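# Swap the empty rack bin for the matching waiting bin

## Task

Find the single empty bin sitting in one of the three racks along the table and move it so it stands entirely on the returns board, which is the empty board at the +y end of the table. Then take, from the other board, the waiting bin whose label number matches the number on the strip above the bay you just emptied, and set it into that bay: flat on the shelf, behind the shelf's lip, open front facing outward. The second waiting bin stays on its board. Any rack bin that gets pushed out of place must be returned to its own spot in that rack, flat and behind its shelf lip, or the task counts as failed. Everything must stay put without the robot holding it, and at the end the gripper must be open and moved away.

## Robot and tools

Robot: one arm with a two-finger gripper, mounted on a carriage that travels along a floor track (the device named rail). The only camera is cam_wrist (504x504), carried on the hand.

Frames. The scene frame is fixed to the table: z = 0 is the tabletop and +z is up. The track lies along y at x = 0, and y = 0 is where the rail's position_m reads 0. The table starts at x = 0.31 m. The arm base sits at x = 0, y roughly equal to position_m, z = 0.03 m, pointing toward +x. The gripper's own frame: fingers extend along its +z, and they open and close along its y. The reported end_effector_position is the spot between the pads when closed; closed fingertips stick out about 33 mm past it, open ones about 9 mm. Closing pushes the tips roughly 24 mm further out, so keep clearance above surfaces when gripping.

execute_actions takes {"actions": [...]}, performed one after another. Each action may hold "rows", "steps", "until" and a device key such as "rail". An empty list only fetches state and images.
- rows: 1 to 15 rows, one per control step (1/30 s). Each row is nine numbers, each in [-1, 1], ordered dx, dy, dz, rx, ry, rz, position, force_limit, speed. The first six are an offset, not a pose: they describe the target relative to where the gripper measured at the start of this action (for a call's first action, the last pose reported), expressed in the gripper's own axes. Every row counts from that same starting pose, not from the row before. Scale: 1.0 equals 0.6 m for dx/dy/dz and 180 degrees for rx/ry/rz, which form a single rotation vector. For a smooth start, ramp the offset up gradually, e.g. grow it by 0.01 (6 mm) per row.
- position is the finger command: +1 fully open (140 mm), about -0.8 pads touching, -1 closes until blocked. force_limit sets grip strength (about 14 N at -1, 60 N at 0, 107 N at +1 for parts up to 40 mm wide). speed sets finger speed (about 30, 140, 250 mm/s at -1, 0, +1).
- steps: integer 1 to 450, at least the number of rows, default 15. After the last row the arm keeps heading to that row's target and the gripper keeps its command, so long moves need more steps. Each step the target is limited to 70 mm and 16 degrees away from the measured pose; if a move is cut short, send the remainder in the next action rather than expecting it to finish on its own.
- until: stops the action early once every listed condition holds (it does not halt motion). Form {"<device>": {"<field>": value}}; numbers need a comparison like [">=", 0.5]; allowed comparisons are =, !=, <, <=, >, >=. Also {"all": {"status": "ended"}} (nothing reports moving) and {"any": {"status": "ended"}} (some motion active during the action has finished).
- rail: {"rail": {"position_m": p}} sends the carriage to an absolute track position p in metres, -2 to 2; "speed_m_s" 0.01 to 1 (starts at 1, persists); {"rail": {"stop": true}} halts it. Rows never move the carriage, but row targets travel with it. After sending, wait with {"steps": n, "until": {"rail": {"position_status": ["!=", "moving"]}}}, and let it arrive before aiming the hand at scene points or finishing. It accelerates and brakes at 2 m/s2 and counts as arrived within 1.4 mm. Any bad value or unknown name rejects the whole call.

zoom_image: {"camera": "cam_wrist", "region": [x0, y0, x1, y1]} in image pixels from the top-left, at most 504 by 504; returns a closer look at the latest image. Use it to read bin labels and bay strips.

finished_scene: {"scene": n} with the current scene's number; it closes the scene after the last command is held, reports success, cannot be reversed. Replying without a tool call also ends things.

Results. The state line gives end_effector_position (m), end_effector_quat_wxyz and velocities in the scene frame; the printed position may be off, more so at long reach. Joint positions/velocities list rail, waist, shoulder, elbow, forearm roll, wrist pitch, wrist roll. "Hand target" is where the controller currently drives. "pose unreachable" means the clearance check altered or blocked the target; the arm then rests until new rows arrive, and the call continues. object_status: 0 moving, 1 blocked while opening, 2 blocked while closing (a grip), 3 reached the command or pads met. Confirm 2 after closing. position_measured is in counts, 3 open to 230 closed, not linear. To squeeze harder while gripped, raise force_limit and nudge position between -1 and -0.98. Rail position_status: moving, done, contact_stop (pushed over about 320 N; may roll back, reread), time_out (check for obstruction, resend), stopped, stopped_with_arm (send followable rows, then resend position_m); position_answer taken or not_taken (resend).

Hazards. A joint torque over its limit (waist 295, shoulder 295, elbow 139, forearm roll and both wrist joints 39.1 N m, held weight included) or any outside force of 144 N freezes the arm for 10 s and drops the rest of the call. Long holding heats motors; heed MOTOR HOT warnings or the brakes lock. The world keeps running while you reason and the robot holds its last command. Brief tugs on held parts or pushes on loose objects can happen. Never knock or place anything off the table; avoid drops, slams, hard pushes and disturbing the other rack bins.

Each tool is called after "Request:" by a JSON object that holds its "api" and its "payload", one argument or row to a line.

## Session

Request:
{"api": "execute_actions", "payload": {
  "actions": []
}}

Scene clock: 0.00 s.
end_effector_position=(+0.8324, -0.4837, +0.3392) position_measured=3 object_status=3 end_effector_quat_wxyz=(-0.435, +0.058, +0.888, +0.140) end_effector_velocity=(+0.000, +0.000, +0.000) end_effector_angular_velocity=(+0.000, +0.000, +0.000)
Joint positions: [-0.346 -0.247  1.107  0.332  0.22   2.636 -1.548]
Joint velocities: [0. 0. 0. 0. 0. 0. 0.]
Hand target: +0.832, -0.484, +0.339; -0.435, +0.058, +0.888, +0.140
rail: position_m=-0.346 position_m_goal=-0.346 speed_m_s=1.00 position_status=done position_answer=taken refusals=0

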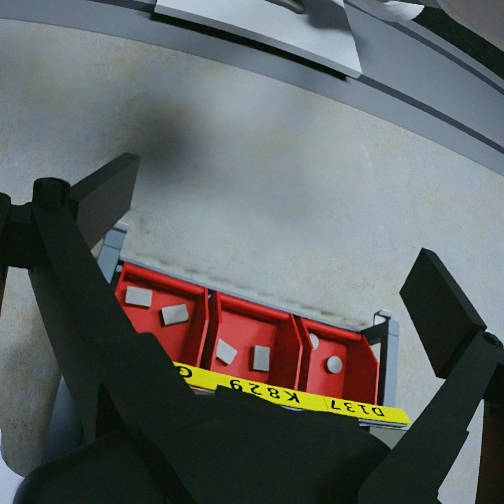

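Request:
{"api": "execute_actions", "payload": {
  "actions": [
    {"rail":{"position_m":1.3},"rows":[[0,0,0,0.093,-0.288,-0.038,1,0,0]],"steps":30},
    {"rows":[[0.05,0.04,0,0,0,0,1,0,0],[0.25,0.29,-0.15,0,0,0,1,0,0]],"steps":36}
  ]
}}

Scene clock: 5.67 s.
end_effector_position=(+0.6826, +1.3370, +0.4296) position_measured=3 object_status=3 end_effector_quat_wxyz=(-0.001, +0.000, +1.000, -0.000) end_effector_velocity=(+0.000, -0.004, +0.000) end_effector_angular_velocity=(-0.001, -0.000, +0.000)
Joint positions: [ 1.3    0.003  0.203  1.417 -0.001  1.523 -1.567]
Joint velocities: [-0.004 -0.    -0.    -0.    -0.001 -0.    -0.   ]
Hand target: +0.683, +1.337, +0.430; -0.001, +0.000, +1.000, -0.000
Off the commanded pose: 0.000 m, 0 deg.
rail: position_m=1.300 position_m_goal=1.300 speed_m_s=1.00 position_status=done position_answer=taken refusals=0

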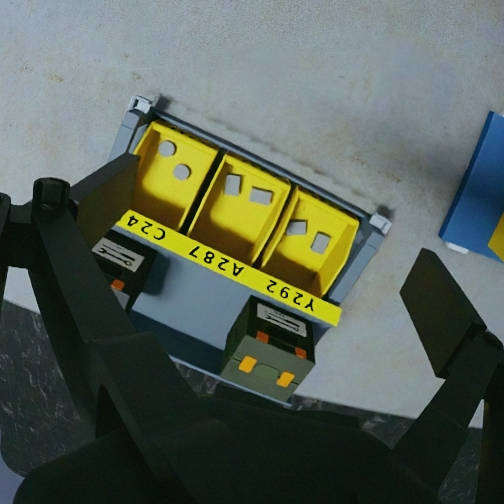

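Request:
{"api": "execute_actions", "payload": {
  "actions": [
    {"rail":{"position_m":1.8},"rows":[[0.05,0,0.03,0,-0.02,0,1,0,0],[0.3,0,0.2,0,-0.08,0,1,0,0]],"steps":32}
  ]
}}

Request:
{"api": "zoom_image", "payload": {
  "camera": "cam_wrist",
  "region": [100, 50, 450, 350]
}}

Request:
{"api": "execute_actions", "payload": {
  "actions": [
    {"rail":{"position_m":-2},"rows":[[0,0,0,0,0.08,0,1,0,0]],"steps":25},
    {"rows":[[-0.05,0,-0.03,0,0,0,1,0,0],[-0.3,0,-0.2,0,0,0,1,0,0]],"steps":150,"until":{"rail":{"position_status":["!=","moving"]}}}
  ]
}}

Scene clock: 9.97 s.
end_effector_position=(+0.5024, +1.8369, +0.3101) position_measured=3 object_status=3 end_effector_quat_wxyz=(+0.124, +0.000, +0.992, -0.000) end_effector_velocity=(-0.000, -0.006, -0.000) end_effector_angular_velocity=(-0.000, +0.000, -0.001)
Joint positions: [ 1.8    0.005 -0.187  2.047 -0.002  1.032 -1.565]
Joint velocities: [-0.005 -0.001 -0.     0.001  0.     0.    -0.   ]
Hand target: +0.502, +1.836, +0.310; +0.124, +0.000, +0.992, -0.000
Off the commanded pose: 0.000 m, 0 deg.
rail: position_m=1.800 position_m_goal=1.800 speed_m_s=1.00 position_status=done position_answer=taken refusals=0

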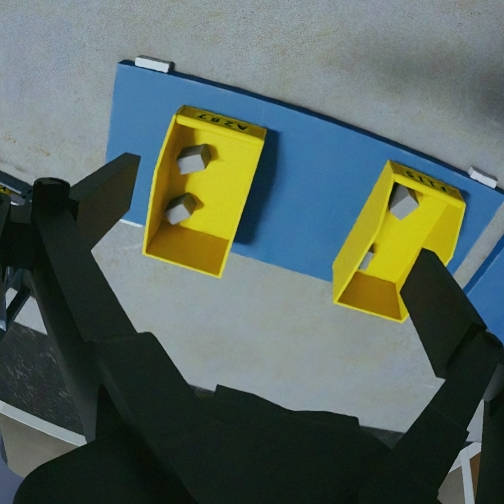

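Region (100, 50, 450, 350) of cam_wrist's 504x504 image, scaled by 1.440, with more detail than that image has; it fills the top 432 rows of this view, and the rest is white.

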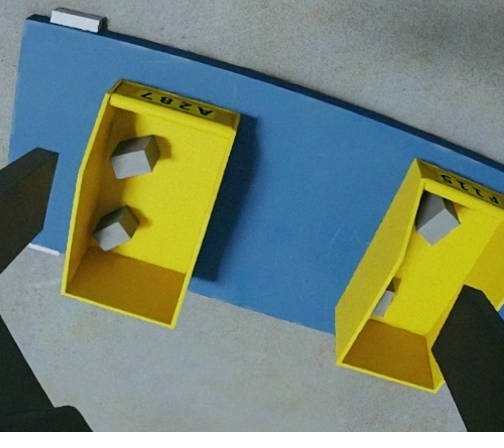

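Scene clock: 14.30 s.
end_effector_position=(+0.6826, -1.9636, +0.4296) position_measured=3 object_status=3 end_effector_quat_wxyz=(-0.001, +0.000, +1.000, -0.000) end_effector_velocity=(-0.000, +0.006, +0.000) end_effector_angular_velocity=(+0.000, +0.000, +0.005)
Joint positions: [-2.     0.003  0.203  1.417 -0.001  1.523 -1.567]
Joint velocities: [ 0.002  0.005 -0.    -0.     0.     0.     0.   ]
Hand target: +0.683, -1.964, +0.430; -0.001, +0.000, +1.000, -0.000
Off the commanded pose: 0.000 m, 0 deg.
rail: position_m=-2.000 position_m_goal=-2.000 speed_m_s=1.00 position_status=done position_answer=taken refusals=0

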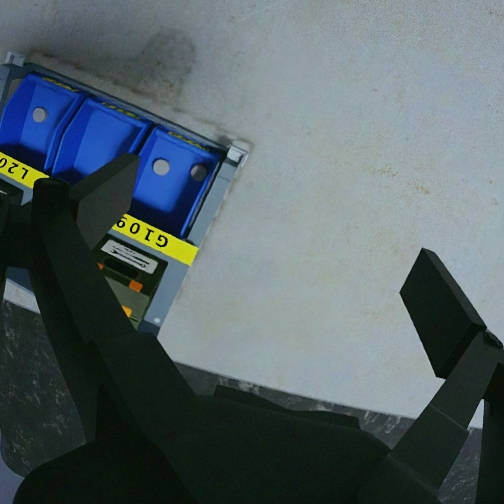

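Request:
{"api": "execute_actions", "payload": {
  "actions": [
    {"rows":[[-0.01,-0.05,0.02,0,0,-0.1,-0.35,0,0],[-0.06,-0.48,0.2,0,0,-0.467,-0.35,0,0]],"steps":38},
    {"rows":[[0,0,0.05,0,0,0,-0.35,0,0],[0,0,0.25,0,0,0,-0.35,0,0]],"steps":18}
  ]
}}

Scene clock: 18.70 s.
end_effector_position=(+0.7183, -2.2525, +0.1603) position_measured=173 object_status=3 end_effector_quat_wxyz=(-0.002, -0.668, +0.745, -0.001) end_effector_velocity=(+0.000, -0.000, -0.003) end_effector_angular_velocity=(+0.000, +0.000, -0.000)
Joint positions: [-2.    -0.382  0.435  1.603 -0.004  1.102 -3.412]
Joint velocities: [ 0.    -0.     0.003  0.002 -0.    -0.005  0.   ]
Hand target: +0.718, -2.252, +0.160; -0.002, -0.668, +0.745, -0.001
Off the commanded pose: 0.000 m, 0 deg.
rail: position_m=-2.000 position_m_goal=-2.000 speed_m_s=1.00 position_status=done position_answer=taken refusals=0

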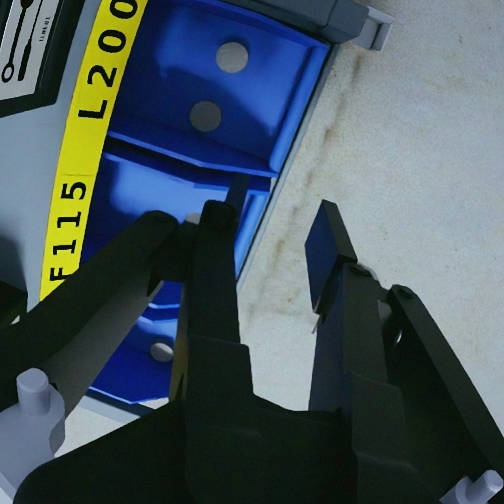

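Request:
{"api": "execute_actions", "payload": {
  "actions": [
    {"rows":[[-0.05,-0.01,0,0,0,0.01,-0.35,0,0],[-0.14,-0.02,0.03,0,0,0.03,-0.35,0,0]],"steps":14},
    {"rows":[[0,0,0.04,0,0,0,-0.35,0,0],[0,0,0.085,0,0,0,-0.35,0,0]],"steps":14}
  ]
}}

Scene clock: 23.00 s.
end_effector_position=(+0.7390, -2.1706, +0.0909) position_measured=173 object_status=3 end_effector_quat_wxyz=(-0.001, -0.632, +0.775, -0.001) end_effector_velocity=(-0.000, -0.001, -0.001) end_effector_angular_velocity=(+0.000, +0.001, -0.001)
Joint positions: [-2.    -0.271  0.487  1.665 -0.005  0.989 -3.207]
Joint velocities: [ 0.    -0.001  0.001  0.001  0.    -0.001  0.   ]
Hand target: +0.739, -2.171, +0.091; -0.001, -0.632, +0.775, -0.001
Off the commanded pose: 0.000 m, 0 deg.
rail: position_m=-2.000 position_m_goal=-2.000 speed_m_s=1.00 position_status=done position_answer=taken refusals=0

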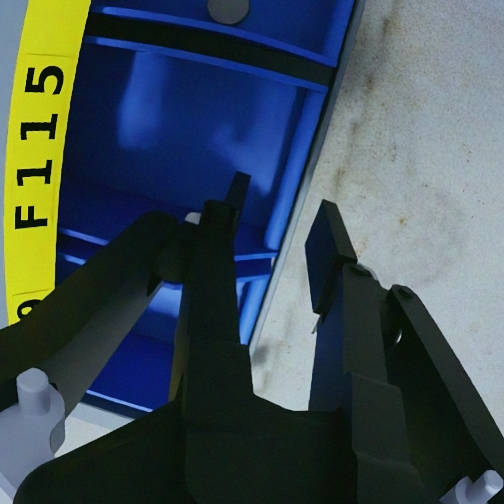

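Request:
{"api": "execute_actions", "payload": {
  "actions": [
    {"rows":[[0.007,0.006,0.015,0,0,0,-0.4,-1,0],[0.007,0.006,0.03,0,0,0,-0.4,-1,0],[0.007,0.006,0.041,0,0,0,-0.4,-1,0]],"steps":14},
    {"rows":[[0,0,0,0,0,0,-1,-1,-0.5]],"steps":18}
  ]
}}

Scene clock: 25.57 s.
end_effector_position=(+0.7346, -2.1741, +0.0664) position_measured=216 object_status=2 end_effector_quat_wxyz=(-0.001, -0.632, +0.775, -0.001) end_effector_velocity=(-0.000, +0.000, -0.000) end_effector_angular_velocity=(+0.000, +0.000, -0.000)
Joint positions: [-2.    -0.277  0.505  1.689 -0.005  0.947 -3.212]
Joint velocities: [ 0. -0. -0.  0.  0. -0.  0.]
Hand target: +0.735, -2.174, +0.066; -0.001, -0.632, +0.775, -0.001
Off the commanded pose: 0.000 m, 0 deg.
rail: position_m=-2.000 position_m_goal=-2.000 speed_m_s=1.00 position_status=done position_answer=taken refusals=0

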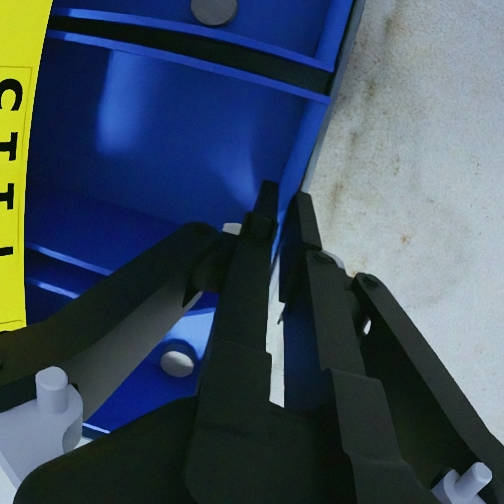

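Request:
{"api": "execute_actions", "payload": {
  "actions": [
    {"rows":[[0,0,0,0,0,0,-0.98,0.8,-0.7]],"steps":12},
    {"rows":[[0,-0.001,-0.004,-0.003,0,0,-0.98,0.8,-0.7],[0,-0.002,-0.008,-0.006,0,0,-0.98,0.8,-0.7],[0,-0.003,-0.012,-0.01,0,0,-0.98,0.8,-0.7],[0,-0.004,-0.016,-0.013,0,0,-0.98,0.8,-0.7],[0,-0.005,-0.02,-0.016,0,0,-0.98,0.8,-0.7],[0,-0.006,-0.024,-0.02,0,0,-0.98,0.8,-0.7],[0,-0.007,-0.027,-0.023,0,0,-0.98,0.8,-0.7],[0,-0.008,-0.03,-0.025,0,0,-0.98,0.8,-0.7]],"steps":17},
    {"rows":[[0,0.005,0,0,0,0,-0.98,0.8,-0.7],[0,0.01,0,0,0,0,-0.98,0.8,-0.7],[0,0.018,0,0,0,0,-0.98,0.8,-0.7],[0,0.026,0,0,0,0,-0.98,0.8,-0.7],[0,0.034,0,0,0,0,-0.98,0.8,-0.7],[0,0.042,0,0,0,0,-0.98,0.8,-0.7],[0,0.05,0,0,0,0,-0.98,0.8,-0.7]],"steps":15}
  ]
}}

Scene clock: 32.77 s.
end_effector_position=(+0.7102, -2.1689, +0.0867) position_measured=224 object_status=2 end_effector_quat_wxyz=(-0.026, -0.631, +0.775, +0.029) end_effector_velocity=(-0.002, -0.000, +0.000) end_effector_angular_velocity=(-0.000, -0.000, -0.001)
Joint positions: [-2.    -0.276  0.489  1.674 -0.011  1.057 -3.209]
Joint velocities: [ 0.    -0.001 -0.003  0.004 -0.    -0.002 -0.   ]
Hand target: +0.710, -2.169, +0.087; -0.026, -0.631, +0.775, +0.029
Off the commanded pose: 0.000 m, 0 deg.
rail: position_m=-2.000 position_m_goal=-2.000 speed_m_s=1.00 position_status=done position_answer=taken refusals=0

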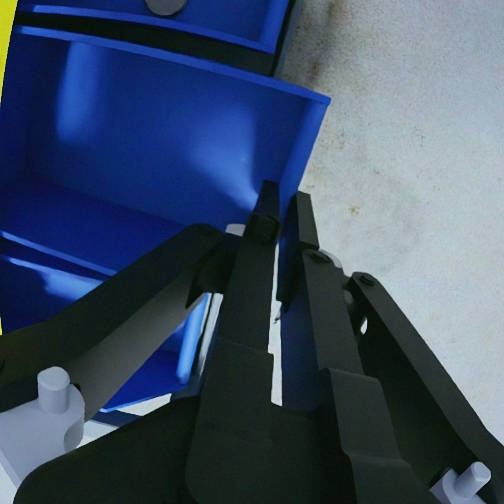

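Coming out cleanly. Continuing along the same slope.

Request:
{"api": "execute_actions", "payload": {
  "actions": [
    {"rows":[[0,0.007,0,0,0,0,-0.98,0.8,-0.7],[0,0.014,0,0,0,0,-0.98,0.8,-0.7],[0,0.022,0,0,0,0,-0.98,0.8,-0.7],[0,0.03,0,0,0,0,-0.98,0.8,-0.7],[0,0.04,0,0,0,0,-0.98,0.8,-0.7],[0,0.05,0,0,0,0,-0.98,0.8,-0.7],[0,0.06,0,0,0,0,-0.98,0.8,-0.7],[0,0.07,0,0,0,0,-0.98,0.8,-0.7],[0,0.08,0,0,0,0,-0.98,0.8,-0.7]],"steps":17}
  ]
}}

Scene clock: 36.23 s.
end_effector_position=(+0.6635, -2.1593, +0.0905) position_measured=224 object_status=2 end_effector_quat_wxyz=(-0.026, -0.631, +0.775, +0.029) end_effector_velocity=(-0.002, +0.000, +0.000) end_effector_angular_velocity=(-0.000, -0.000, +0.000)
Joint positions: [-2.    -0.281  0.421  1.773 -0.012  1.025 -3.213]
Joint velocities: [ 0.    -0.    -0.003  0.005 -0.    -0.002 -0.   ]
Hand target: +0.663, -2.159, +0.090; -0.026, -0.631, +0.775, +0.029
Off the commanded pose: 0.000 m, 0 deg.
rail: position_m=-2.000 position_m_goal=-2.000 speed_m_s=1.00 position_status=done position_answer=taken refusals=0

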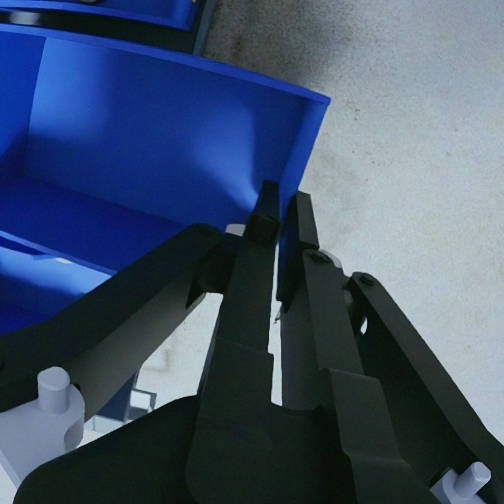

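Request:
{"api": "execute_actions", "payload": {
  "actions": [
    {"rows":[[0,0.01,0,0,0,0,-0.98,0.8,-0.7],[0,0.02,-0.005,0,0,0,-0.98,0.8,-0.7],[0,0.035,-0.015,0,0,0,-0.98,0.8,-0.7],[0,0.05,-0.03,0,0,0,-0.98,0.8,-0.7],[0,0.065,-0.045,0.003,0,0,-0.98,0.8,-0.7],[0,0.08,-0.06,0.006,0,0,-0.98,0.8,-0.7],[0,0.095,-0.075,0.009,0,0,-0.98,0.8,-0.7],[0,0.11,-0.09,0.012,0,0,-0.98,0.8,-0.7],[0,0.125,-0.105,0.015,0,0,-0.98,0.8,-0.7],[0,0.14,-0.12,0.018,0,0,-0.98,0.8,-0.7],[0,0.155,-0.135,0.021,0,0,-0.98,0.8,-0.7],[0,0.17,-0.15,0.025,0,0,-0.98,0.8,-0.7],[0,0.18,-0.16,0.025,0,0,-0.98,0.8,-0.7],[0,0.19,-0.17,0.025,0,0,-0.98,0.8,-0.7],[0,0.2,-0.18,0.025,0,0,-0.98,0.8,-0.7]],"steps":23},
    {"rail":{"position_m":2},"rows":[[0,0,0,0,0,-0.015,-0.98,0.8,-0.7],[0,0,0,0,0,-0.03,-0.98,0.8,-0.7],[0,0,0,0,0,-0.045,-0.98,0.8,-0.7],[0,0,0,0,0,-0.064,-0.98,0.8,-0.7]],"steps":25},
    {"rows":[[-0.02,0,0,0,0,0,-0.98,0.8,-0.7],[-0.04,0,0,0,0,0,-0.98,0.8,-0.7],[-0.07,0,0,0,0,0,-0.98,0.8,-0.7],[-0.1,0,0,0,0,0,-0.98,0.8,-0.7],[-0.14,0,0,0,0,0,-0.98,0.8,-0.7],[-0.18,0,0,0,0,0,-0.98,0.8,-0.7],[-0.73,-0.04,0,0,0,0,-0.98,0.8,-0.7]],"steps":150,"until":{"rail":{"position_status":["!=","moving"]}}},
    {"rows":[[0,0,0.01,0,0,0,-0.98,0.8,-0.7],[0,0,0.025,0,0,0,-0.98,0.8,-0.7],[0,0,0.045,0,0,0,-0.98,0.8,-0.7],[0,0,0.065,0,0,0,-0.98,0.8,-0.7],[0,0,0.085,0,0,0,-0.98,0.8,-0.7],[0,0,0.105,0,0,0,-0.98,0.8,-0.7],[0,0,0.125,0,0,0,-0.98,0.8,-0.7],[0,0,0.145,0,0,0,-0.98,0.8,-0.7],[0,0,0.16,0,0,0,-0.98,0.8,-0.7]],"steps":18}
  ]
}}

Scene clock: 60.43 s.
end_effector_position=(+0.5813, +1.7447, +0.2093) position_measured=235 object_status=3 end_effector_quat_wxyz=(-0.000, +0.707, -0.708, +0.002) end_effector_velocity=(+0.000, +0.000, +0.000) end_effector_angular_velocity=(+0.000, -0.000, +0.000)
Joint positions: [ 1.442  0.429  0.244  1.775 -0.004  1.12  -2.71 ]
Joint velocities: [ 0.  0.  0. -0.  0.  0. -0.]
Hand target: +0.581, +1.745, +0.209; -0.000, +0.707, -0.708, +0.002
Off the commanded pose: 0.004 m, 0 deg.
FORCE FAULT: contact force on the arm reached its limit, and the arm stopped for 10 seconds. The contact can be on any part of the arm, not only on its tool. The arm's remaining commands of this call were not run. The arm holds still and accepts commands again. Move the arm away from the contact; if what it grips holds it there, let go first. Pushing or pulling that hard again can fault the arm again.
rail: position_m=1.442 position_m_goal=1.442 speed_m_s=1.00 position_status=stopped_with_arm position_answer=taken refusals=0

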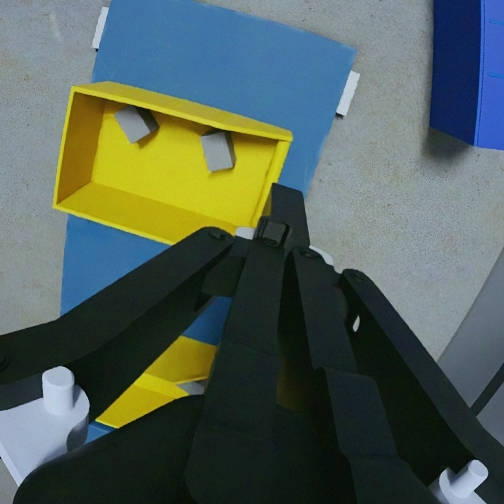

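Request:
{"api": "execute_actions", "payload": {
  "actions": [
    {"rows":[[0.02,0.02,-0.05,0,0,0,1,0,0],[0.35,0.25,-0.22,0,0,0,1,0,0]],"steps":30}
  ]
}}

Scene clock: 63.10 s.
end_effector_position=(+0.4307, +1.5353, +0.3412) position_measured=20 object_status=0 end_effector_quat_wxyz=(-0.000, +0.707, -0.707, +0.002) end_effector_velocity=(+0.000, -0.002, +0.003) end_effector_angular_velocity=(+0.004, -0.002, +0.001)
Joint positions: [ 1.442  0.137 -0.175  1.961 -0.003  1.352 -3.003]
Joint velocities: [ 0.    -0.007 -0.003 -0.004  0.004  0.004 -0.009]
Hand target: +0.431, +1.535, +0.341; -0.001, +0.707, -0.707, +0.002
Off the commanded pose: 0.000 m, 0 deg.
rail: position_m=1.442 position_m_goal=1.442 speed_m_s=1.00 position_status=stopped_with_arm position_answer=taken refusals=0

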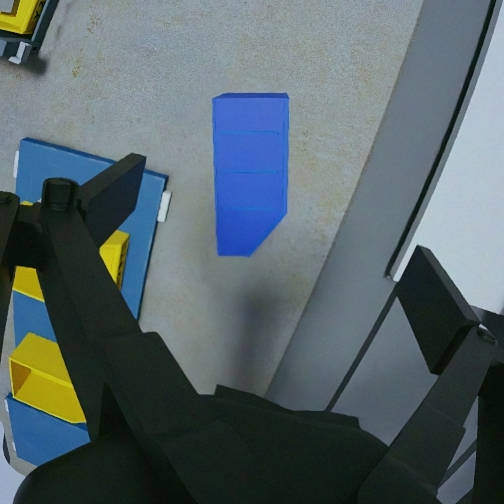

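Request:
{"api": "execute_actions", "payload": {
  "actions": [
    {"rows":[[-0.02,-0.02,0.05,0,0,-0.03,0.7,0,0],[-0.067,-0.058,0.33,0,0,-0.095,0.7,0,0]],"steps":26}
  ]
}}

Scene clock: 71.07 s.
end_effector_position=(+0.4660, +1.5748, +0.1431) position_measured=41 object_status=3 end_effector_quat_wxyz=(+0.000, +0.804, -0.595, +0.002) end_effector_velocity=(+0.001, +0.000, -0.000) end_effector_angular_velocity=(+0.000, -0.001, +0.000)
Joint positions: [ 1.442  0.208  0.046  2.148 -0.004  0.945 -3.228]
Joint velocities: [ 0.     0.     0.002 -0.001  0.    -0.001  0.   ]
Hand target: +0.466, +1.575, +0.143; +0.000, +0.804, -0.595, +0.002
Off the commanded pose: 0.000 m, 0 deg.
rail: position_m=1.442 position_m_goal=1.442 speed_m_s=1.00 position_status=stopped_with_arm position_answer=taken refusals=0

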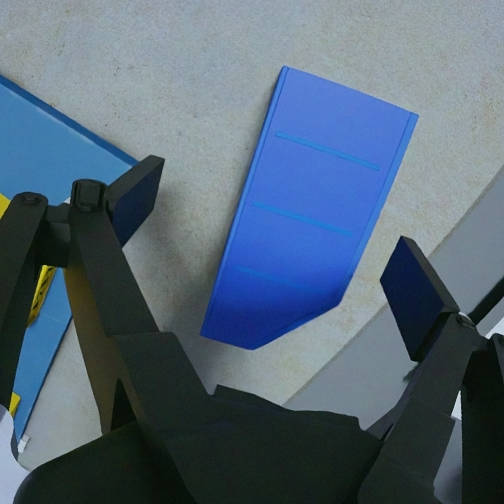

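Request:
{"api": "execute_actions", "payload": {
  "actions": [
    {"rows":[[0,0.028,0,0,0,0,0.7,0,0]],"steps":8},
    {"rows":[[0,0,0.03,0,0,0,0.7,0,0],[0,0,0.065,0,0,0,0.7,0,0]],"steps":12},
    {"rows":[[0,0,0,0,0,0,-1,0,-0.5]],"steps":28},
    {"rows":[[0,0,-0.008,0,0,0,-1,0,-0.5],[0,0,-0.016,0,0,0,-1,0,-0.5],[0,0,-0.025,0,0,0,-1,0,-0.5],[0,0,-0.035,0,0,0,-1,0,-0.5],[0,0,-0.05,0,0,0,-1,0,-0.5]],"steps":14}
  ]
}}

Scene clock: 76.30 s.
end_effector_position=(+0.4504, +1.5699, +0.1341) position_measured=121 object_status=2 end_effector_quat_wxyz=(+0.000, +0.804, -0.594, +0.002) end_effector_velocity=(+0.000, +0.000, +0.002) end_effector_angular_velocity=(-0.000, -0.000, -0.000)
Joint positions: [ 1.442  0.205  0.03   2.184 -0.005  0.924 -3.232]
Joint velocities: [ 0.    -0.    -0.002 -0.002 -0.     0.004 -0.   ]
Hand target: +0.450, +1.570, +0.134; -0.000, +0.804, -0.594, +0.002
Off the commanded pose: 0.000 m, 0 deg.
rail: position_m=1.442 position_m_goal=1.442 speed_m_s=1.00 position_status=stopped_with_arm position_answer=taken refusals=0

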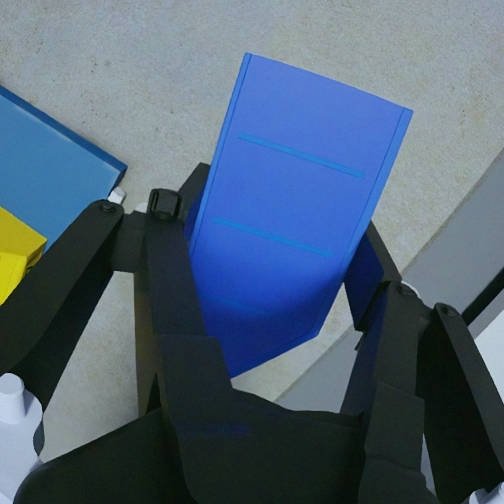

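Request:
{"api": "execute_actions", "payload": {
  "actions": [
    {"rail":{"position_m":0.6},"steps":60,"until":{"rail":{"position_status":["!=","moving"]}}},
    {"rows":[[0,-0.015,0,0,0,-0.015,-1,0,-0.5],[0,-0.03,0,0,0,-0.035,-1,0,-0.5],[0,-0.05,0,0,0,-0.06,-1,0,-0.5],[0,-0.075,0,0,0,-0.09,-1,0,-0.5],[0,-0.1,0,0,0,-0.12,-1,0,-0.5],[0,-0.125,0,0,0,-0.15,-1,0,-0.5],[0,-0.15,0,0,0,-0.18,-1,0,-0.5],[0,-0.175,0,0,0,-0.21,-1,0,-0.5],[0,-0.2,0,0,0,-0.24,-1,0,-0.5],[0,-0.225,0,0,0,-0.27,-1,0,-0.5],[0,-0.25,0,0,0,-0.3,-1,0,-0.5],[0,-0.275,0,0,0,-0.33,-1,0,-0.5],[0,-0.3,0,0,0,-0.36,-1,0,-0.5],[0,-0.32,0,0,0,-0.39,-1,0,-0.5],[0,-0.33,0,0,0,-0.405,-1,0,-0.5]],"steps":36},
    {"rows":[[0,0,0.006,0,0,0,-1,0,-0.5],[0,0,0.012,0,0,0,-1,0,-0.5],[0,0,0.018,0,0,0,-1,0,-0.5],[0,0,0.024,0,0,0,-1,0,-0.5],[0,0,0.03,0,0,0,-1,0,-0.5],[0,0,0.034,0,0,0,-1,0,-0.5],[0,0,0.038,0,0,0,-1,0,-0.5],[0,0,0.041,0,0,0,-1,0,-0.5],[0,0,0.044,0,0,0,-1,0,-0.5]],"steps":17},
    {"rows":[[0,0,0,0,0,0,0.5,0,-0.5]],"steps":12},
    {"rows":[[0,0,-0.04,0,0,0,0.5,0,0],[0,0,-0.1,0,0,0,0.5,0,0]],"steps":12},
    {"rows":[[0,0.05,0,0,0,0,-0.4,0,0],[0,0.17,0,0.1,0,0,-0.4,0,0],[0,0.17,0,0.5,0,0,-0.4,0,0]],"steps":50}
  ]
}}

Scene clock: 87.60 s.
end_effector_position=(+0.6395, +0.6836, +0.1685) position_measured=179 object_status=3 end_effector_quat_wxyz=(+0.706, -0.708, -0.001, -0.002) end_effector_velocity=(-0.000, +0.000, -0.000) end_effector_angular_velocity=(+0.001, +0.001, +0.001)
Joint positions: [ 0.6   -0.422  0.709  1.905  1.2    1.774 -5.799]
Joint velocities: [ 0.     0.001  0.001 -0.     0.     0.    -0.   ]
Hand target: +0.640, +0.684, +0.168; +0.706, -0.708, -0.001, -0.002
Off the commanded pose: 0.000 m, 0 deg.
rail: position_m=0.600 position_m_goal=0.600 speed_m_s=1.00 position_status=done position_answer=taken refusals=0

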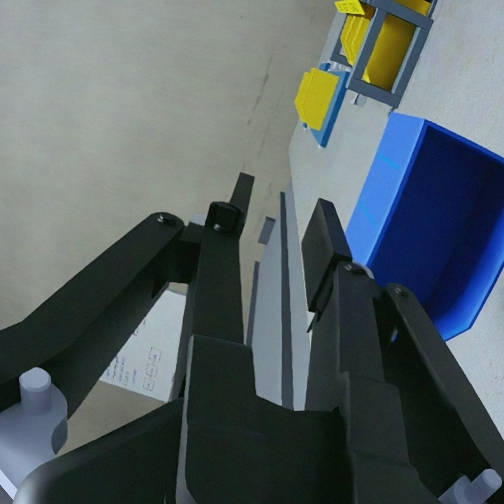

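Request:
{"api": "execute_actions", "payload": {
  "actions": [
    {"rows":[[0,0.02,0,0,0,0,-0.4,0,0],[0,0.04,0,0,0,0,-0.4,0,0],[0,0.06,0,0,0,0,-0.4,0,0],[0,0.08,0,0,0,0,-0.4,0,0],[0,0.095,0.02,0,0,0,-0.4,0,0],[0,0.105,0.03,0,0,0,-0.4,0,0]],"steps":18}
  ]
}}

Scene clock: 89.77 s.
end_effector_position=(+0.6397, +0.7013, +0.1054) position_measured=179 object_status=3 end_effector_quat_wxyz=(+0.706, -0.708, -0.001, -0.002) end_effector_velocity=(+0.001, +0.000, -0.000) end_effector_angular_velocity=(+0.000, -0.001, -0.000)
Joint positions: [ 0.6   -0.398  0.8    1.909  1.206  1.73  -5.885]
Joint velocities: [ 0.     0.     0.001 -0.001  0.001 -0.    -0.   ]
Hand target: +0.640, +0.701, +0.105; +0.706, -0.708, -0.001, -0.002
Off the commanded pose: 0.000 m, 0 deg.
rail: position_m=0.600 position_m_goal=0.600 speed_m_s=1.00 position_status=done position_answer=taken refusals=0

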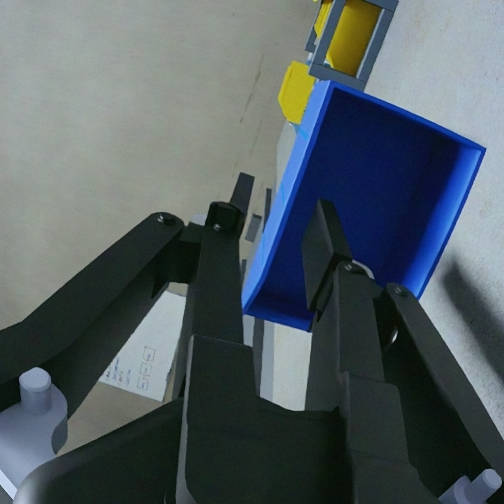

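Request:
{"api": "execute_actions", "payload": {
  "actions": [
    {"rows":[[0,0.008,0.015,0,0,0,-0.4,0,0],[0,0.008,0.03,0,0,0,-0.4,0,0],[0,0.008,0.05,0,0,0,-0.4,0,0],[0,0.008,0.07,0,0,0,-0.4,0,0],[0,0.008,0.085,0,0,0,-0.4,0,0]],"steps":15},
    {"rows":[[0,0,0,0,0,0,-1,1,-0.6]],"steps":24},
    {"rows":[[0,-0.008,0,0,0,0,-1,1,-0.6],[0,-0.018,0,0,0,0,-1,1,-0.6],[0,-0.03,0,0,0,0,-1,1,-0.6],[0,-0.045,0,0,0,0,-1,1,-0.6],[0,-0.06,0,0,0,0,-1,1,-0.6],[0,-0.08,0,0,0,0,-1,1,-0.6],[0,-0.1,0,0,0,0,-1,1,-0.6]],"steps":16}
  ]
}}

Scene clock: 95.53 s.
end_effector_position=(+0.6395, +0.7525, +0.1602) position_measured=233 object_status=3 end_effector_quat_wxyz=(+0.706, -0.708, -0.001, -0.002) end_effector_velocity=(+0.000, -0.000, +0.002) end_effector_angular_velocity=(+0.000, +0.002, -0.000)
Joint positions: [ 0.6   -0.327  0.704  1.95   1.28   1.718 -5.821]
Joint velocities: [ 0.     0.    -0.004  0.     0.001  0.001  0.005]
Hand target: +0.640, +0.752, +0.160; +0.706, -0.708, -0.001, -0.002
Off the commanded pose: 0.000 m, 0 deg.
rail: position_m=0.600 position_m_goal=0.600 speed_m_s=1.00 position_status=done position_answer=taken refusals=0

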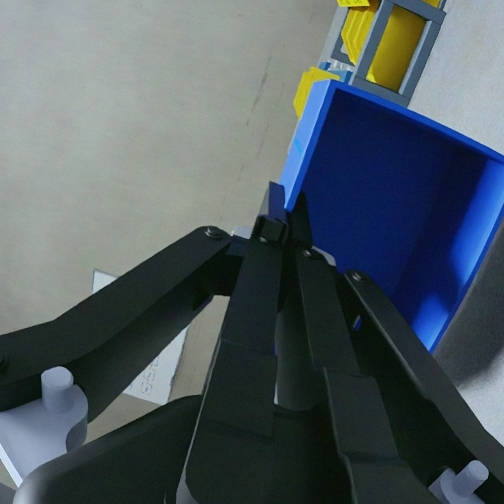

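Request:
{"api": "execute_actions", "payload": {
  "actions": [
    {"rows":[[0,-0.01,0.02,-0.02,0,0,-1,1,-0.6],[0,-0.02,0.04,-0.04,0,0,-1,1,-0.6],[0,-0.04,0.06,-0.07,0,0,-1,1,-0.6],[0,-0.06,0.08,-0.1,0,0,-1,1,-0.6],[0,-0.08,0.1,-0.13,0,0,-1,1,-0.6],[0,-0.1,0.12,-0.16,0,0,-1,1,-0.6],[0,-0.12,0.14,-0.2,0,0,-1,1,-0.6],[0,-0.12,0.16,-0.5,0,0,-1,1,-0.6]],"steps":48},
    {"rail":{"position_m":2},"rows":[[0,-0.02,0,0,0,0,-1,1,-0.6],[0,-0.04,0,0,0,0,-1,1,-0.6],[0,-0.06,0,0,0,0,-1,1,-0.6],[0,-0.08,0,0,0,0,-1,1,-0.6],[0,-0.1,0,0,0,0,-1,1,-0.6],[0,-0.12,0,0,0,0,-1,1,-0.6],[0,-0.14,0,0,0,0,-1,1,-0.6],[0,-0.16,0,0,0,0,-1,1,-0.6]],"steps":90,"until":{"rail":{"position_status":["!=","moving"]}}},
    {"rows":[[0.005,0,0.01,0,0,0,-1,1,-0.6],[0.01,0,0.025,0,0,0,-1,1,-0.6],[0.015,0,0.045,0,0,0,-1,1,-0.6],[0.02,0,0.065,0,0,0,-1,1,-0.6],[0.03,0,0.085,0,0,0,-1,1,-0.6],[0.04,0,0.105,0,0,0,-1,1,-0.6],[0.05,0,0.125,0,0,0,-1,1,-0.6],[0.05,0,0.145,0,0,0,-1,1,-0.6]],"steps":17}
  ]
}}

Scene clock: 104.47 s.
end_effector_position=(+0.6694, +2.3445, +0.1449) position_measured=233 object_status=3 end_effector_quat_wxyz=(+0.002, +1.000, -0.001, +0.002) end_effector_velocity=(+0.003, +0.001, -0.002) end_effector_angular_velocity=(+0.001, -0.003, -0.000)
Joint positions: [ 2.     0.432  0.434  1.636 -0.005  1.069 -4.277]
Joint velocities: [ 0.    -0.     0.004 -0.004  0.    -0.004 -0.   ]
Hand target: +0.670, +2.345, +0.145; +0.001, +1.000, -0.001, +0.002
Off the commanded pose: 0.000 m, 0 deg.
rail: position_m=2.000 position_m_goal=2.000 speed_m_s=1.00 position_status=done position_answer=taken refusals=0

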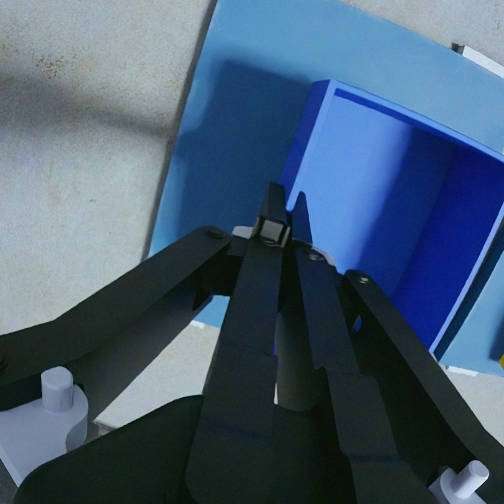

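Request:
{"api": "execute_actions", "payload": {
  "actions": [
    {"rows":[[0,0,0.008,0,0,0,-1,1,-0.6],[0,0,0.016,0,0,0,-1,1,-0.6],[0,0,0.024,0,0,0,-1,1,-0.6],[0,0,0.032,0,0,0,-1,1,-0.6],[0,0,0.04,0,0,0,-1,1,-0.6],[0,0,0.046,0,0,0,-1,1,-0.6],[0,0,0.051,0,0,0,-1,1,-0.6],[0,0,0.055,0,0,0,-1,1,-0.6],[0,0,0.058,0,0,0,-1,1,-0.6],[0,0,0.061,0,0,0,-1,1,-0.6],[0,0,0.064,0,0,0,-1,1,-0.6],[0,0,0.067,0,0,0,-1,1,-0.6],[0,0,0.069,0,0,0,-1,1,-0.6],[0,0,0.071,0,0,0,-1,1,-0.6],[0,0,0.073,0,0,0,-1,1,-0.6]],"steps":23},
    {"rows":[[0,0,0,0,0,0,-0.35,1,-0.6]],"steps":14},
    {"rows":[[0,0,-0.04,0,0,0,-0.35,0,0],[0,0,-0.12,0,0,0,-0.35,0,0]],"steps":13}
  ]
}}

Request:
{"api": "execute_actions", "payload": {
  "actions": [
    {"rows":[[-0.01,0.05,0,0,0,0.1,-0.35,0,0],[-0.12,0.53,0,0,0,0.5,-0.35,0,0]],"steps":40}
  ]
}}

Scene clock: 111.40 s.
end_effector_position=(+0.6693, +2.3443, +0.1728) position_measured=173 object_status=3 end_effector_quat_wxyz=(+0.002, +1.000, -0.001, +0.002) end_effector_velocity=(-0.000, +0.002, +0.003) end_effector_angular_velocity=(+0.001, +0.000, +0.002)
Joint positions: [ 2.     0.432  0.413  1.611 -0.005  1.115 -4.277]
Joint velocities: [ 0.     0.002 -0.001 -0.004  0.001  0.005 -0.001]
Hand target: +0.669, +2.345, +0.173; +0.002, +1.000, -0.001, +0.002
Off the commanded pose: 0.000 m, 0 deg.
rail: position_m=2.000 position_m_goal=2.000 speed_m_s=1.00 position_status=done position_answer=taken refusals=0

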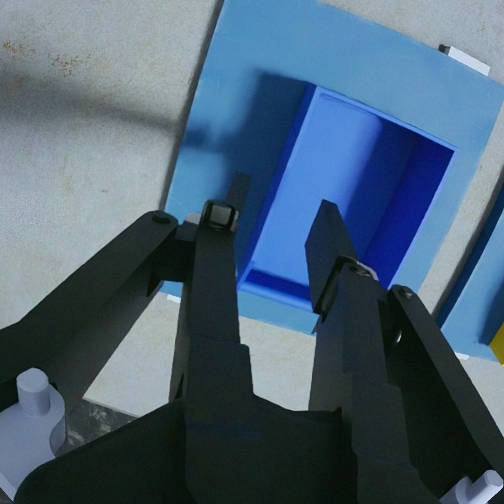

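Scene clock: 112.73 s.
end_effector_position=(+0.5970, +2.0262, +0.1738) position_measured=173 object_status=3 end_effector_quat_wxyz=(-0.000, +0.707, -0.708, +0.003) end_effector_velocity=(+0.001, +0.000, +0.000) end_effector_angular_velocity=(-0.002, -0.001, -0.001)
Joint positions: [ 2.    -0.012  0.186  1.921 -0.004  1.031 -3.15 ]
Joint velocities: [ 0.     0.002  0.001 -0.003 -0.002  0.001  0.003]
Hand target: +0.597, +2.026, +0.174; -0.000, +0.707, -0.708, +0.003
Off the commanded pose: 0.000 m, 0 deg.
rail: position_m=2.000 position_m_goal=2.000 speed_m_s=1.00 position_status=done position_answer=taken refusals=0

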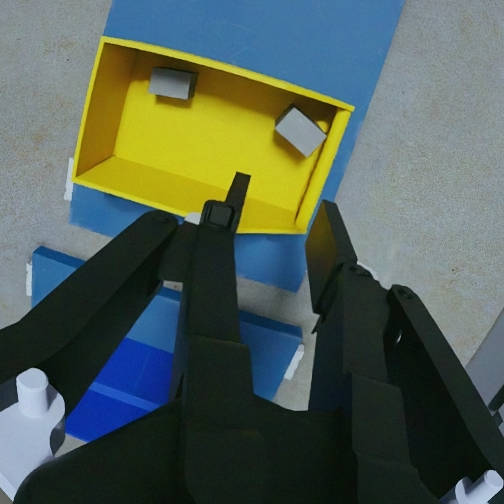

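Request:
{"api": "execute_actions", "payload": {
  "actions": [
    {"rows":[[-0.02,0.03,0.03,0,0,0.012,-0.45,0,0],[-0.03,0.051,0.07,0,0,0.012,-0.45,0,0],[-0.03,0.051,0.118,0,0,0.012,-0.45,0,0]],"steps":16}
  ]
}}

Scene clock: 115.37 s.
end_effector_position=(+0.5667, +2.0439, +0.1030) position_measured=186 object_status=3 end_effector_quat_wxyz=(-0.000, +0.693, -0.721, +0.003) end_effector_velocity=(-0.000, -0.000, -0.001) end_effector_angular_velocity=(-0.001, +0.000, +0.000)
Joint positions: [ 2.     0.019  0.215  2.038 -0.004  0.884 -3.081]
Joint velocities: [ 0.     0.     0.001  0.001 -0.001 -0.002  0.001]
Hand target: +0.567, +2.044, +0.103; -0.000, +0.693, -0.721, +0.003
Off the commanded pose: 0.000 m, 0 deg.
rail: position_m=2.000 position_m_goal=2.000 speed_m_s=1.00 position_status=done position_answer=taken refusals=0

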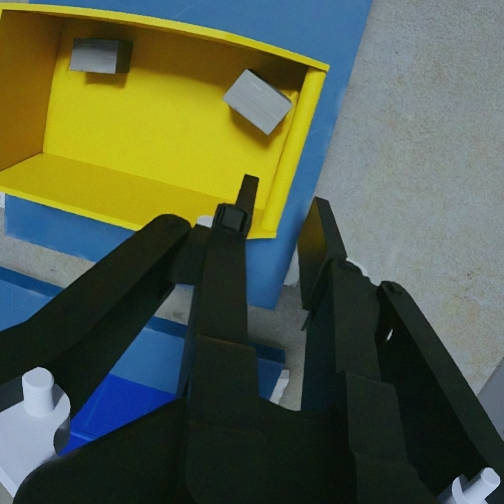

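Request:
{"api": "execute_actions", "payload": {
  "actions": [
    {"rows":[[0.008,0,0.015,0,0,0,-0.45,1,0],[0.008,0,0.03,0,0,0,-0.45,1,0],[0.008,0,0.044,0,0,0,-0.45,1,0]],"steps":14},
    {"rows":[[0,0,0,0,0,0,-1,1,-0.6]],"steps":24},
    {"rows":[[0,0,-0.005,0,0,0,-1,1,-0.7],[0,0,-0.012,0,0,0,-1,1,-0.7],[0,0.005,-0.022,0,0,0,-1,1,-0.7],[0,0.01,-0.035,0,0,0.004,-1,1,-0.7],[0,0.015,-0.05,0,0,0.008,-1,1,-0.7],[0,0.02,-0.065,0,0,0.013,-1,1,-0.7],[0,0.025,-0.08,0,0,0.018,-1,1,-0.7],[0,0.03,-0.095,0,0,0.023,-1,1,-0.7],[0,0.035,-0.11,0,0,0.028,-1,1,-0.7],[0,0.04,-0.125,0,0,0.033,-1,1,-0.7],[0,0.045,-0.14,0,0,0.038,-1,1,-0.7],[0,0.05,-0.155,0,0,0.043,-1,1,-0.7],[0,0.055,-0.17,0,0,0.048,-1,1,-0.7],[0,0.06,-0.18,0,0,0.052,-1,1,-0.7]],"steps":24}
  ]
}}

Scene clock: 121.90 s.
end_effector_position=(+0.5303, +2.0409, +0.1843) position_measured=225 object_status=2 end_effector_quat_wxyz=(+0.001, -0.632, +0.775, -0.003) end_effector_velocity=(-0.000, -0.000, +0.002) end_effector_angular_velocity=(-0.002, -0.000, -0.001)
Joint positions: [ 2.     0.014  0.077  2.026 -0.004  1.034 -2.923]
Joint velocities: [ 0.     0.001 -0.002 -0.001 -0.002  0.003  0.003]
Hand target: +0.530, +2.041, +0.184; +0.001, -0.632, +0.775, -0.003
Off the commanded pose: 0.000 m, 0 deg.
rail: position_m=2.000 position_m_goal=2.000 speed_m_s=1.00 position_status=done position_answer=taken refusals=0

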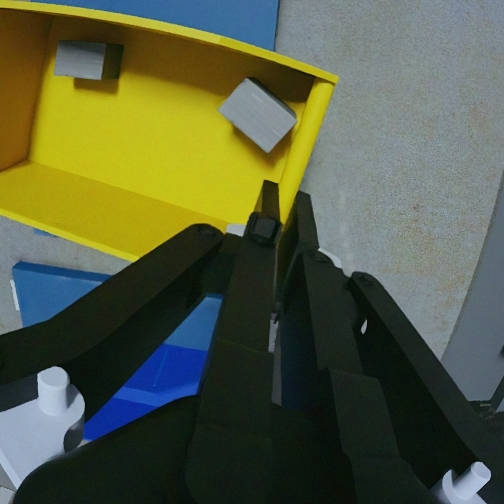

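Request:
{"api": "execute_actions", "payload": {
  "actions": [
    {"rail":{"position_m":-2},"steps":30},
    {"rows":[[0.01,0,0.005,0,0,0,-1,1,-0.7],[0.025,0,0.01,0,0,0,-1,1,-0.7],[0.045,0,0.02,0,0,0,-1,1,-0.7],[0.065,0,0.03,0,0,0,-1,1,-0.7],[0.085,0,0.04,0,0,0,-1,1,-0.7],[0.105,0,0.05,0,0,0,-1,1,-0.7],[0.125,0,0.06,0,0,0,-1,1,-0.7],[0.145,0,0.07,0,0,0,-1,1,-0.7],[0.165,0,0.08,-0.004,0,0,-1,1,-0.7],[0.185,0,0.09,-0.008,0,0,-1,1,-0.7],[0.205,0,0.1,-0.012,0,0,-1,1,-0.7],[0.225,0,0.11,-0.016,0,0,-1,1,-0.7],[0.24,0,0.12,-0.02,0,0,-1,1,-0.7],[0.255,0,0.125,-0.023,0,0,-1,1,-0.7],[0.264,0,0.13,-0.026,0,0,-1,1,-0.7]],"steps":150,"until":{"rail":{"position_status":["!=","moving"]}}},
    {"rows":[[0,-0.01,0,0,0,0,-1,1,-0.7],[0,-0.02,0,0,0,0,-1,1,-0.7],[0,-0.035,0,0,0,0,-1,1,-0.7],[0,-0.05,0,0,0,0,-1,1,-0.7],[0,-0.065,0,0,0,0,-1,1,-0.7],[0,-0.08,0,0,0,0,-1,1,-0.7],[0,-0.09,0,0,0,0,-1,1,-0.7],[0,-0.1,0,0,0,0,-1,1,-0.7],[0,-0.11,0,0,0,0,-1,1,-0.7],[0,-0.12,0,0,0,0,-1,1,-0.7],[0,-0.13,0,0,0,0,-1,1,-0.7],[0,-0.14,0,0,0,0,-1,1,-0.7],[0,-0.15,0,0,0,0,-1,1,-0.7],[0,-0.16,0,0,0,0,-1,1,-0.7],[0,-0.17,0,0,0,0,-1,1,-0.7]],"steps":23}
  ]
}}

Scene clock: 133.93 s.
end_effector_position=(+0.5983, -2.1351, +0.0991) position_measured=225 object_status=2 end_effector_quat_wxyz=(-0.025, -0.632, +0.774, +0.029) end_effector_velocity=(+0.003, -0.001, +0.000) end_effector_angular_velocity=(+0.000, +0.000, -0.000)
Joint positions: [-2.    -0.274  0.319  1.906 -0.01   0.992 -3.207]
Joint velocities: [ 0.     0.     0.004 -0.006  0.     0.002  0.   ]
Hand target: +0.599, -2.135, +0.099; -0.025, -0.632, +0.774, +0.029
Off the commanded pose: 0.000 m, 0 deg.
rail: position_m=-2.000 position_m_goal=-2.000 speed_m_s=1.00 position_status=done position_answer=taken refusals=0

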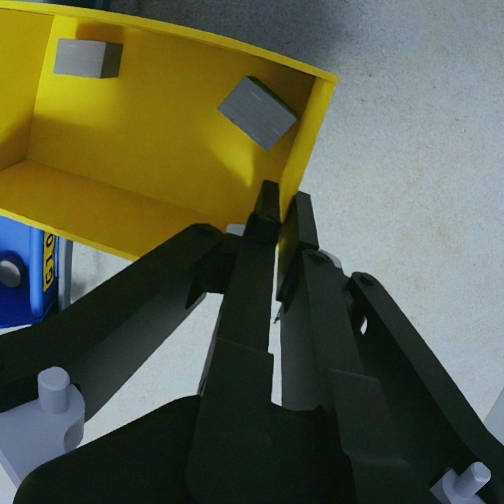

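Request:
{"api": "execute_actions", "payload": {
  "actions": [
    {"rows":[[0,-0.01,0,0,0,0,-1,1,-0.7],[0,-0.02,0.001,0,0,0,-1,1,-0.7],[0,-0.03,0.001,0,0,0,-1,1,-0.7],[0,-0.04,0.002,0,0,0,-1,1,-0.7],[0,-0.05,0.002,0,0,0,-1,1,-0.7],[0,-0.06,0.003,0,0,0,-1,1,-0.7],[0,-0.07,0.003,0,0,0,-1,1,-0.7],[0,-0.08,0.004,0,0,0,-1,1,-0.7],[0,-0.09,0.005,0,0,0,-1,1,-0.7],[0,-0.1,0.006,0,0,0,-1,1,-0.7],[0,-0.11,0.006,0,0,0,-1,1,-0.7]],"steps":15},
    {"rows":[[0,-0.008,0,0,0,0,-1,1,-0.7],[0,-0.014,0,0,0,0,-1,1,-0.7],[0,-0.02,0,0,0,0,-1,1,-0.7],[0,-0.026,0,0,0,0,-1,1,-0.7],[0,-0.032,0,0,0,0,-1,1,-0.7],[0,-0.038,0,0,0,0,-1,1,-0.7],[0,-0.044,0,0,0,0,-1,1,-0.7],[0,-0.05,0,0,0,0,-1,1,-0.7],[0,-0.056,0,0,0,0,-1,1,-0.7],[0,-0.062,0,0,0,0,-1,1,-0.7]],"steps":18}
  ]
}}

Scene clock: 141.17 s.
end_effector_position=(+0.6971, -2.1553, +0.0877) position_measured=225 object_status=2 end_effector_quat_wxyz=(-0.025, -0.632, +0.774, +0.029) end_effector_velocity=(+0.001, -0.000, +0.000) end_effector_angular_velocity=(+0.000, +0.000, -0.000)
Joint positions: [-2.    -0.264  0.466  1.708 -0.009  1.044 -3.198]
Joint velocities: [ 0.     0.     0.002 -0.003 -0.     0.001  0.   ]
Hand target: +0.697, -2.155, +0.088; -0.025, -0.632, +0.774, +0.029
Off the commanded pose: 0.000 m, 0 deg.
rail: position_m=-2.000 position_m_goal=-2.000 speed_m_s=1.00 position_status=done position_answer=taken refusals=0

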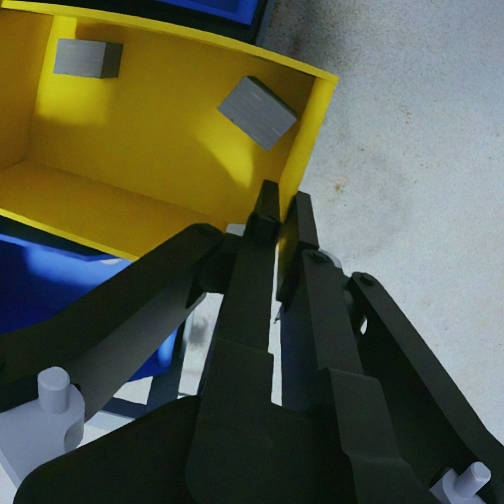

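Request:
{"api": "execute_actions", "payload": {
  "actions": [
    {"rows":[[0,-0.007,0,0,0,0,-1,1,-0.7],[0,-0.014,0,0,0,0,-1,1,-0.7],[0,-0.022,0,0,0,0,-1,1,-0.7],[0,-0.03,0,0,0,0,-1,1,-0.7],[0,-0.038,0,0,0,0,-1,1,-0.7],[0,-0.046,0,0,0,0,-1,1,-0.7],[0,-0.054,0,0,0,0,-1,1,-0.7],[0,-0.062,0,0,0,0,-1,1,-0.7],[0,-0.07,0,0,0,0,-1,1,-0.7],[0,-0.08,0,0,0,0,-1,1,-0.7]],"steps":18}
  ]
}}

Scene clock: 143.93 s.
end_effector_position=(+0.7438, -2.1649, +0.0840) position_measured=225 object_status=2 end_effector_quat_wxyz=(-0.025, -0.632, +0.774, +0.029) end_effector_velocity=(+0.002, -0.000, +0.000) end_effector_angular_velocity=(+0.000, +0.000, -0.000)
Joint positions: [-2.    -0.26   0.534  1.605 -0.008  1.079 -3.195]
Joint velocities: [ 0.     0.     0.003 -0.005  0.     0.003  0.   ]
Hand target: +0.744, -2.165, +0.084; -0.025, -0.632, +0.774, +0.029
Off the commanded pose: 0.000 m, 0 deg.
rail: position_m=-2.000 position_m_goal=-2.000 speed_m_s=1.00 position_status=done position_answer=taken refusals=0

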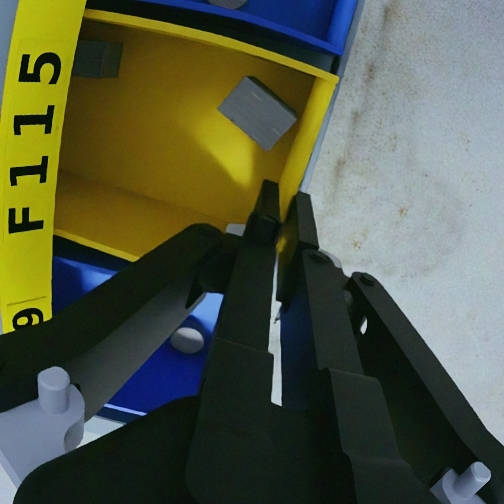

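Request:
{"api": "execute_actions", "payload": {
  "actions": [
    {"rows":[[0,0,0.002,0.003,0,0,-1,1,-0.7],[0,0,0.004,0.006,0,0,-1,1,-0.7],[0,0,0.007,0.009,0,0,-1,1,-0.7],[0,0.001,0.01,0.012,0,0,-1,1,-0.7],[0,0.002,0.013,0.014,0,0,-1,1,-0.7],[0,0.003,0.016,0.017,0,0,-1,1,-0.7],[0,0.003,0.019,0.019,0,0,-1,1,-0.7],[0,0.004,0.022,0.022,0,0,-1,1,-0.7],[0,0.004,0.025,0.024,0,0,-1,1,-0.7]],"steps":18},
    {"rows":[[0,0,0,0,0,0,-0.5,1,-0.6]],"steps":13},
    {"rows":[[0,0,-0.03,0,0,0,-0.5,0,0],[0,0,-0.08,0,0,0,-0.5,0,0]],"steps":10},
    {"rows":[[0,0.05,-0.05,0,0,0.05,1,0,0],[0,0.2,-0.2,0,0,0.5,1,0,0]],"steps":36}
  ]
}}

Scene clock: 150.97 s.
end_effector_position=(+0.6230, -2.1399, +0.2370) position_measured=3 object_status=3 end_effector_quat_wxyz=(+0.001, +0.096, +0.995, +0.002) end_effector_velocity=(+0.001, +0.002, -0.001) end_effector_angular_velocity=(-0.116, +0.085, -0.218)
Joint positions: [-2.    -0.277  0.2    1.777  0.005  1.163 -1.657]
Joint velocities: [ 0.     0.073  0.03  -0.037 -0.147  0.055  0.35 ]
Hand target: +0.623, -2.140, +0.237; -0.001, +0.101, +0.995, -0.001
Off the commanded pose: 0.000 m, 1 deg.
rail: position_m=-2.000 position_m_goal=-2.000 speed_m_s=1.00 position_status=done position_answer=taken refusals=0

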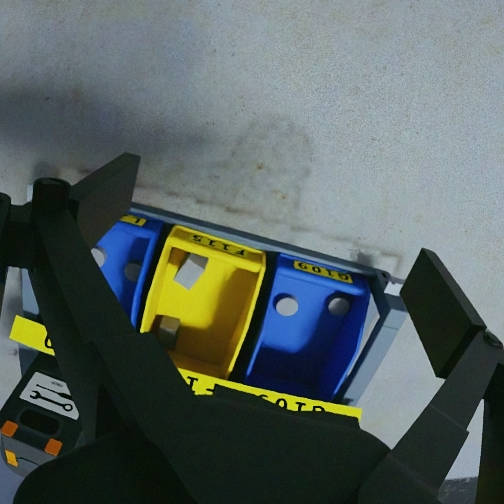

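Request:
{"api": "execute_actions", "payload": {
  "actions": [
    {"rail":{"position_m":1.42},"rows":[[0,0,-0.1,0,0,0,1,0,0]],"steps":130,"until":{"rail":{"position_status":["!=","moving"]}}}
  ]
}}

Scene clock: 159.87 s.
end_effector_position=(+0.6228, +1.2806, +0.2970) position_measured=3 object_status=3 end_effector_quat_wxyz=(+0.001, +0.096, +0.995, +0.002) end_effector_velocity=(+0.000, +0.021, +0.000) end_effector_angular_velocity=(-0.000, -0.000, -0.000)
Joint positions: [ 1.42  -0.277  0.166  1.703  0.005  1.27  -1.657]
Joint velocities: [ 0.021 -0.     0.    -0.     0.     0.     0.   ]
Hand target: +0.623, +1.280, +0.297; +0.001, +0.096, +0.995, +0.002
Off the commanded pose: 0.000 m, 0 deg.
rail: position_m=1.420 position_m_goal=1.420 speed_m_s=1.00 position_status=done position_answer=taken refusals=0

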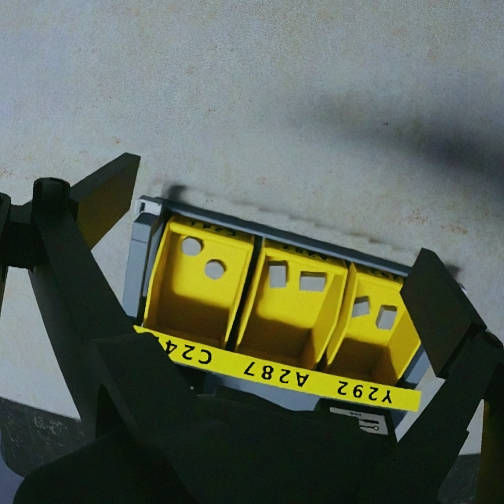

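Request:
{"api": "finished_scene", "payload": {
  "scene": 2
}}

The scene is finished: the task was done.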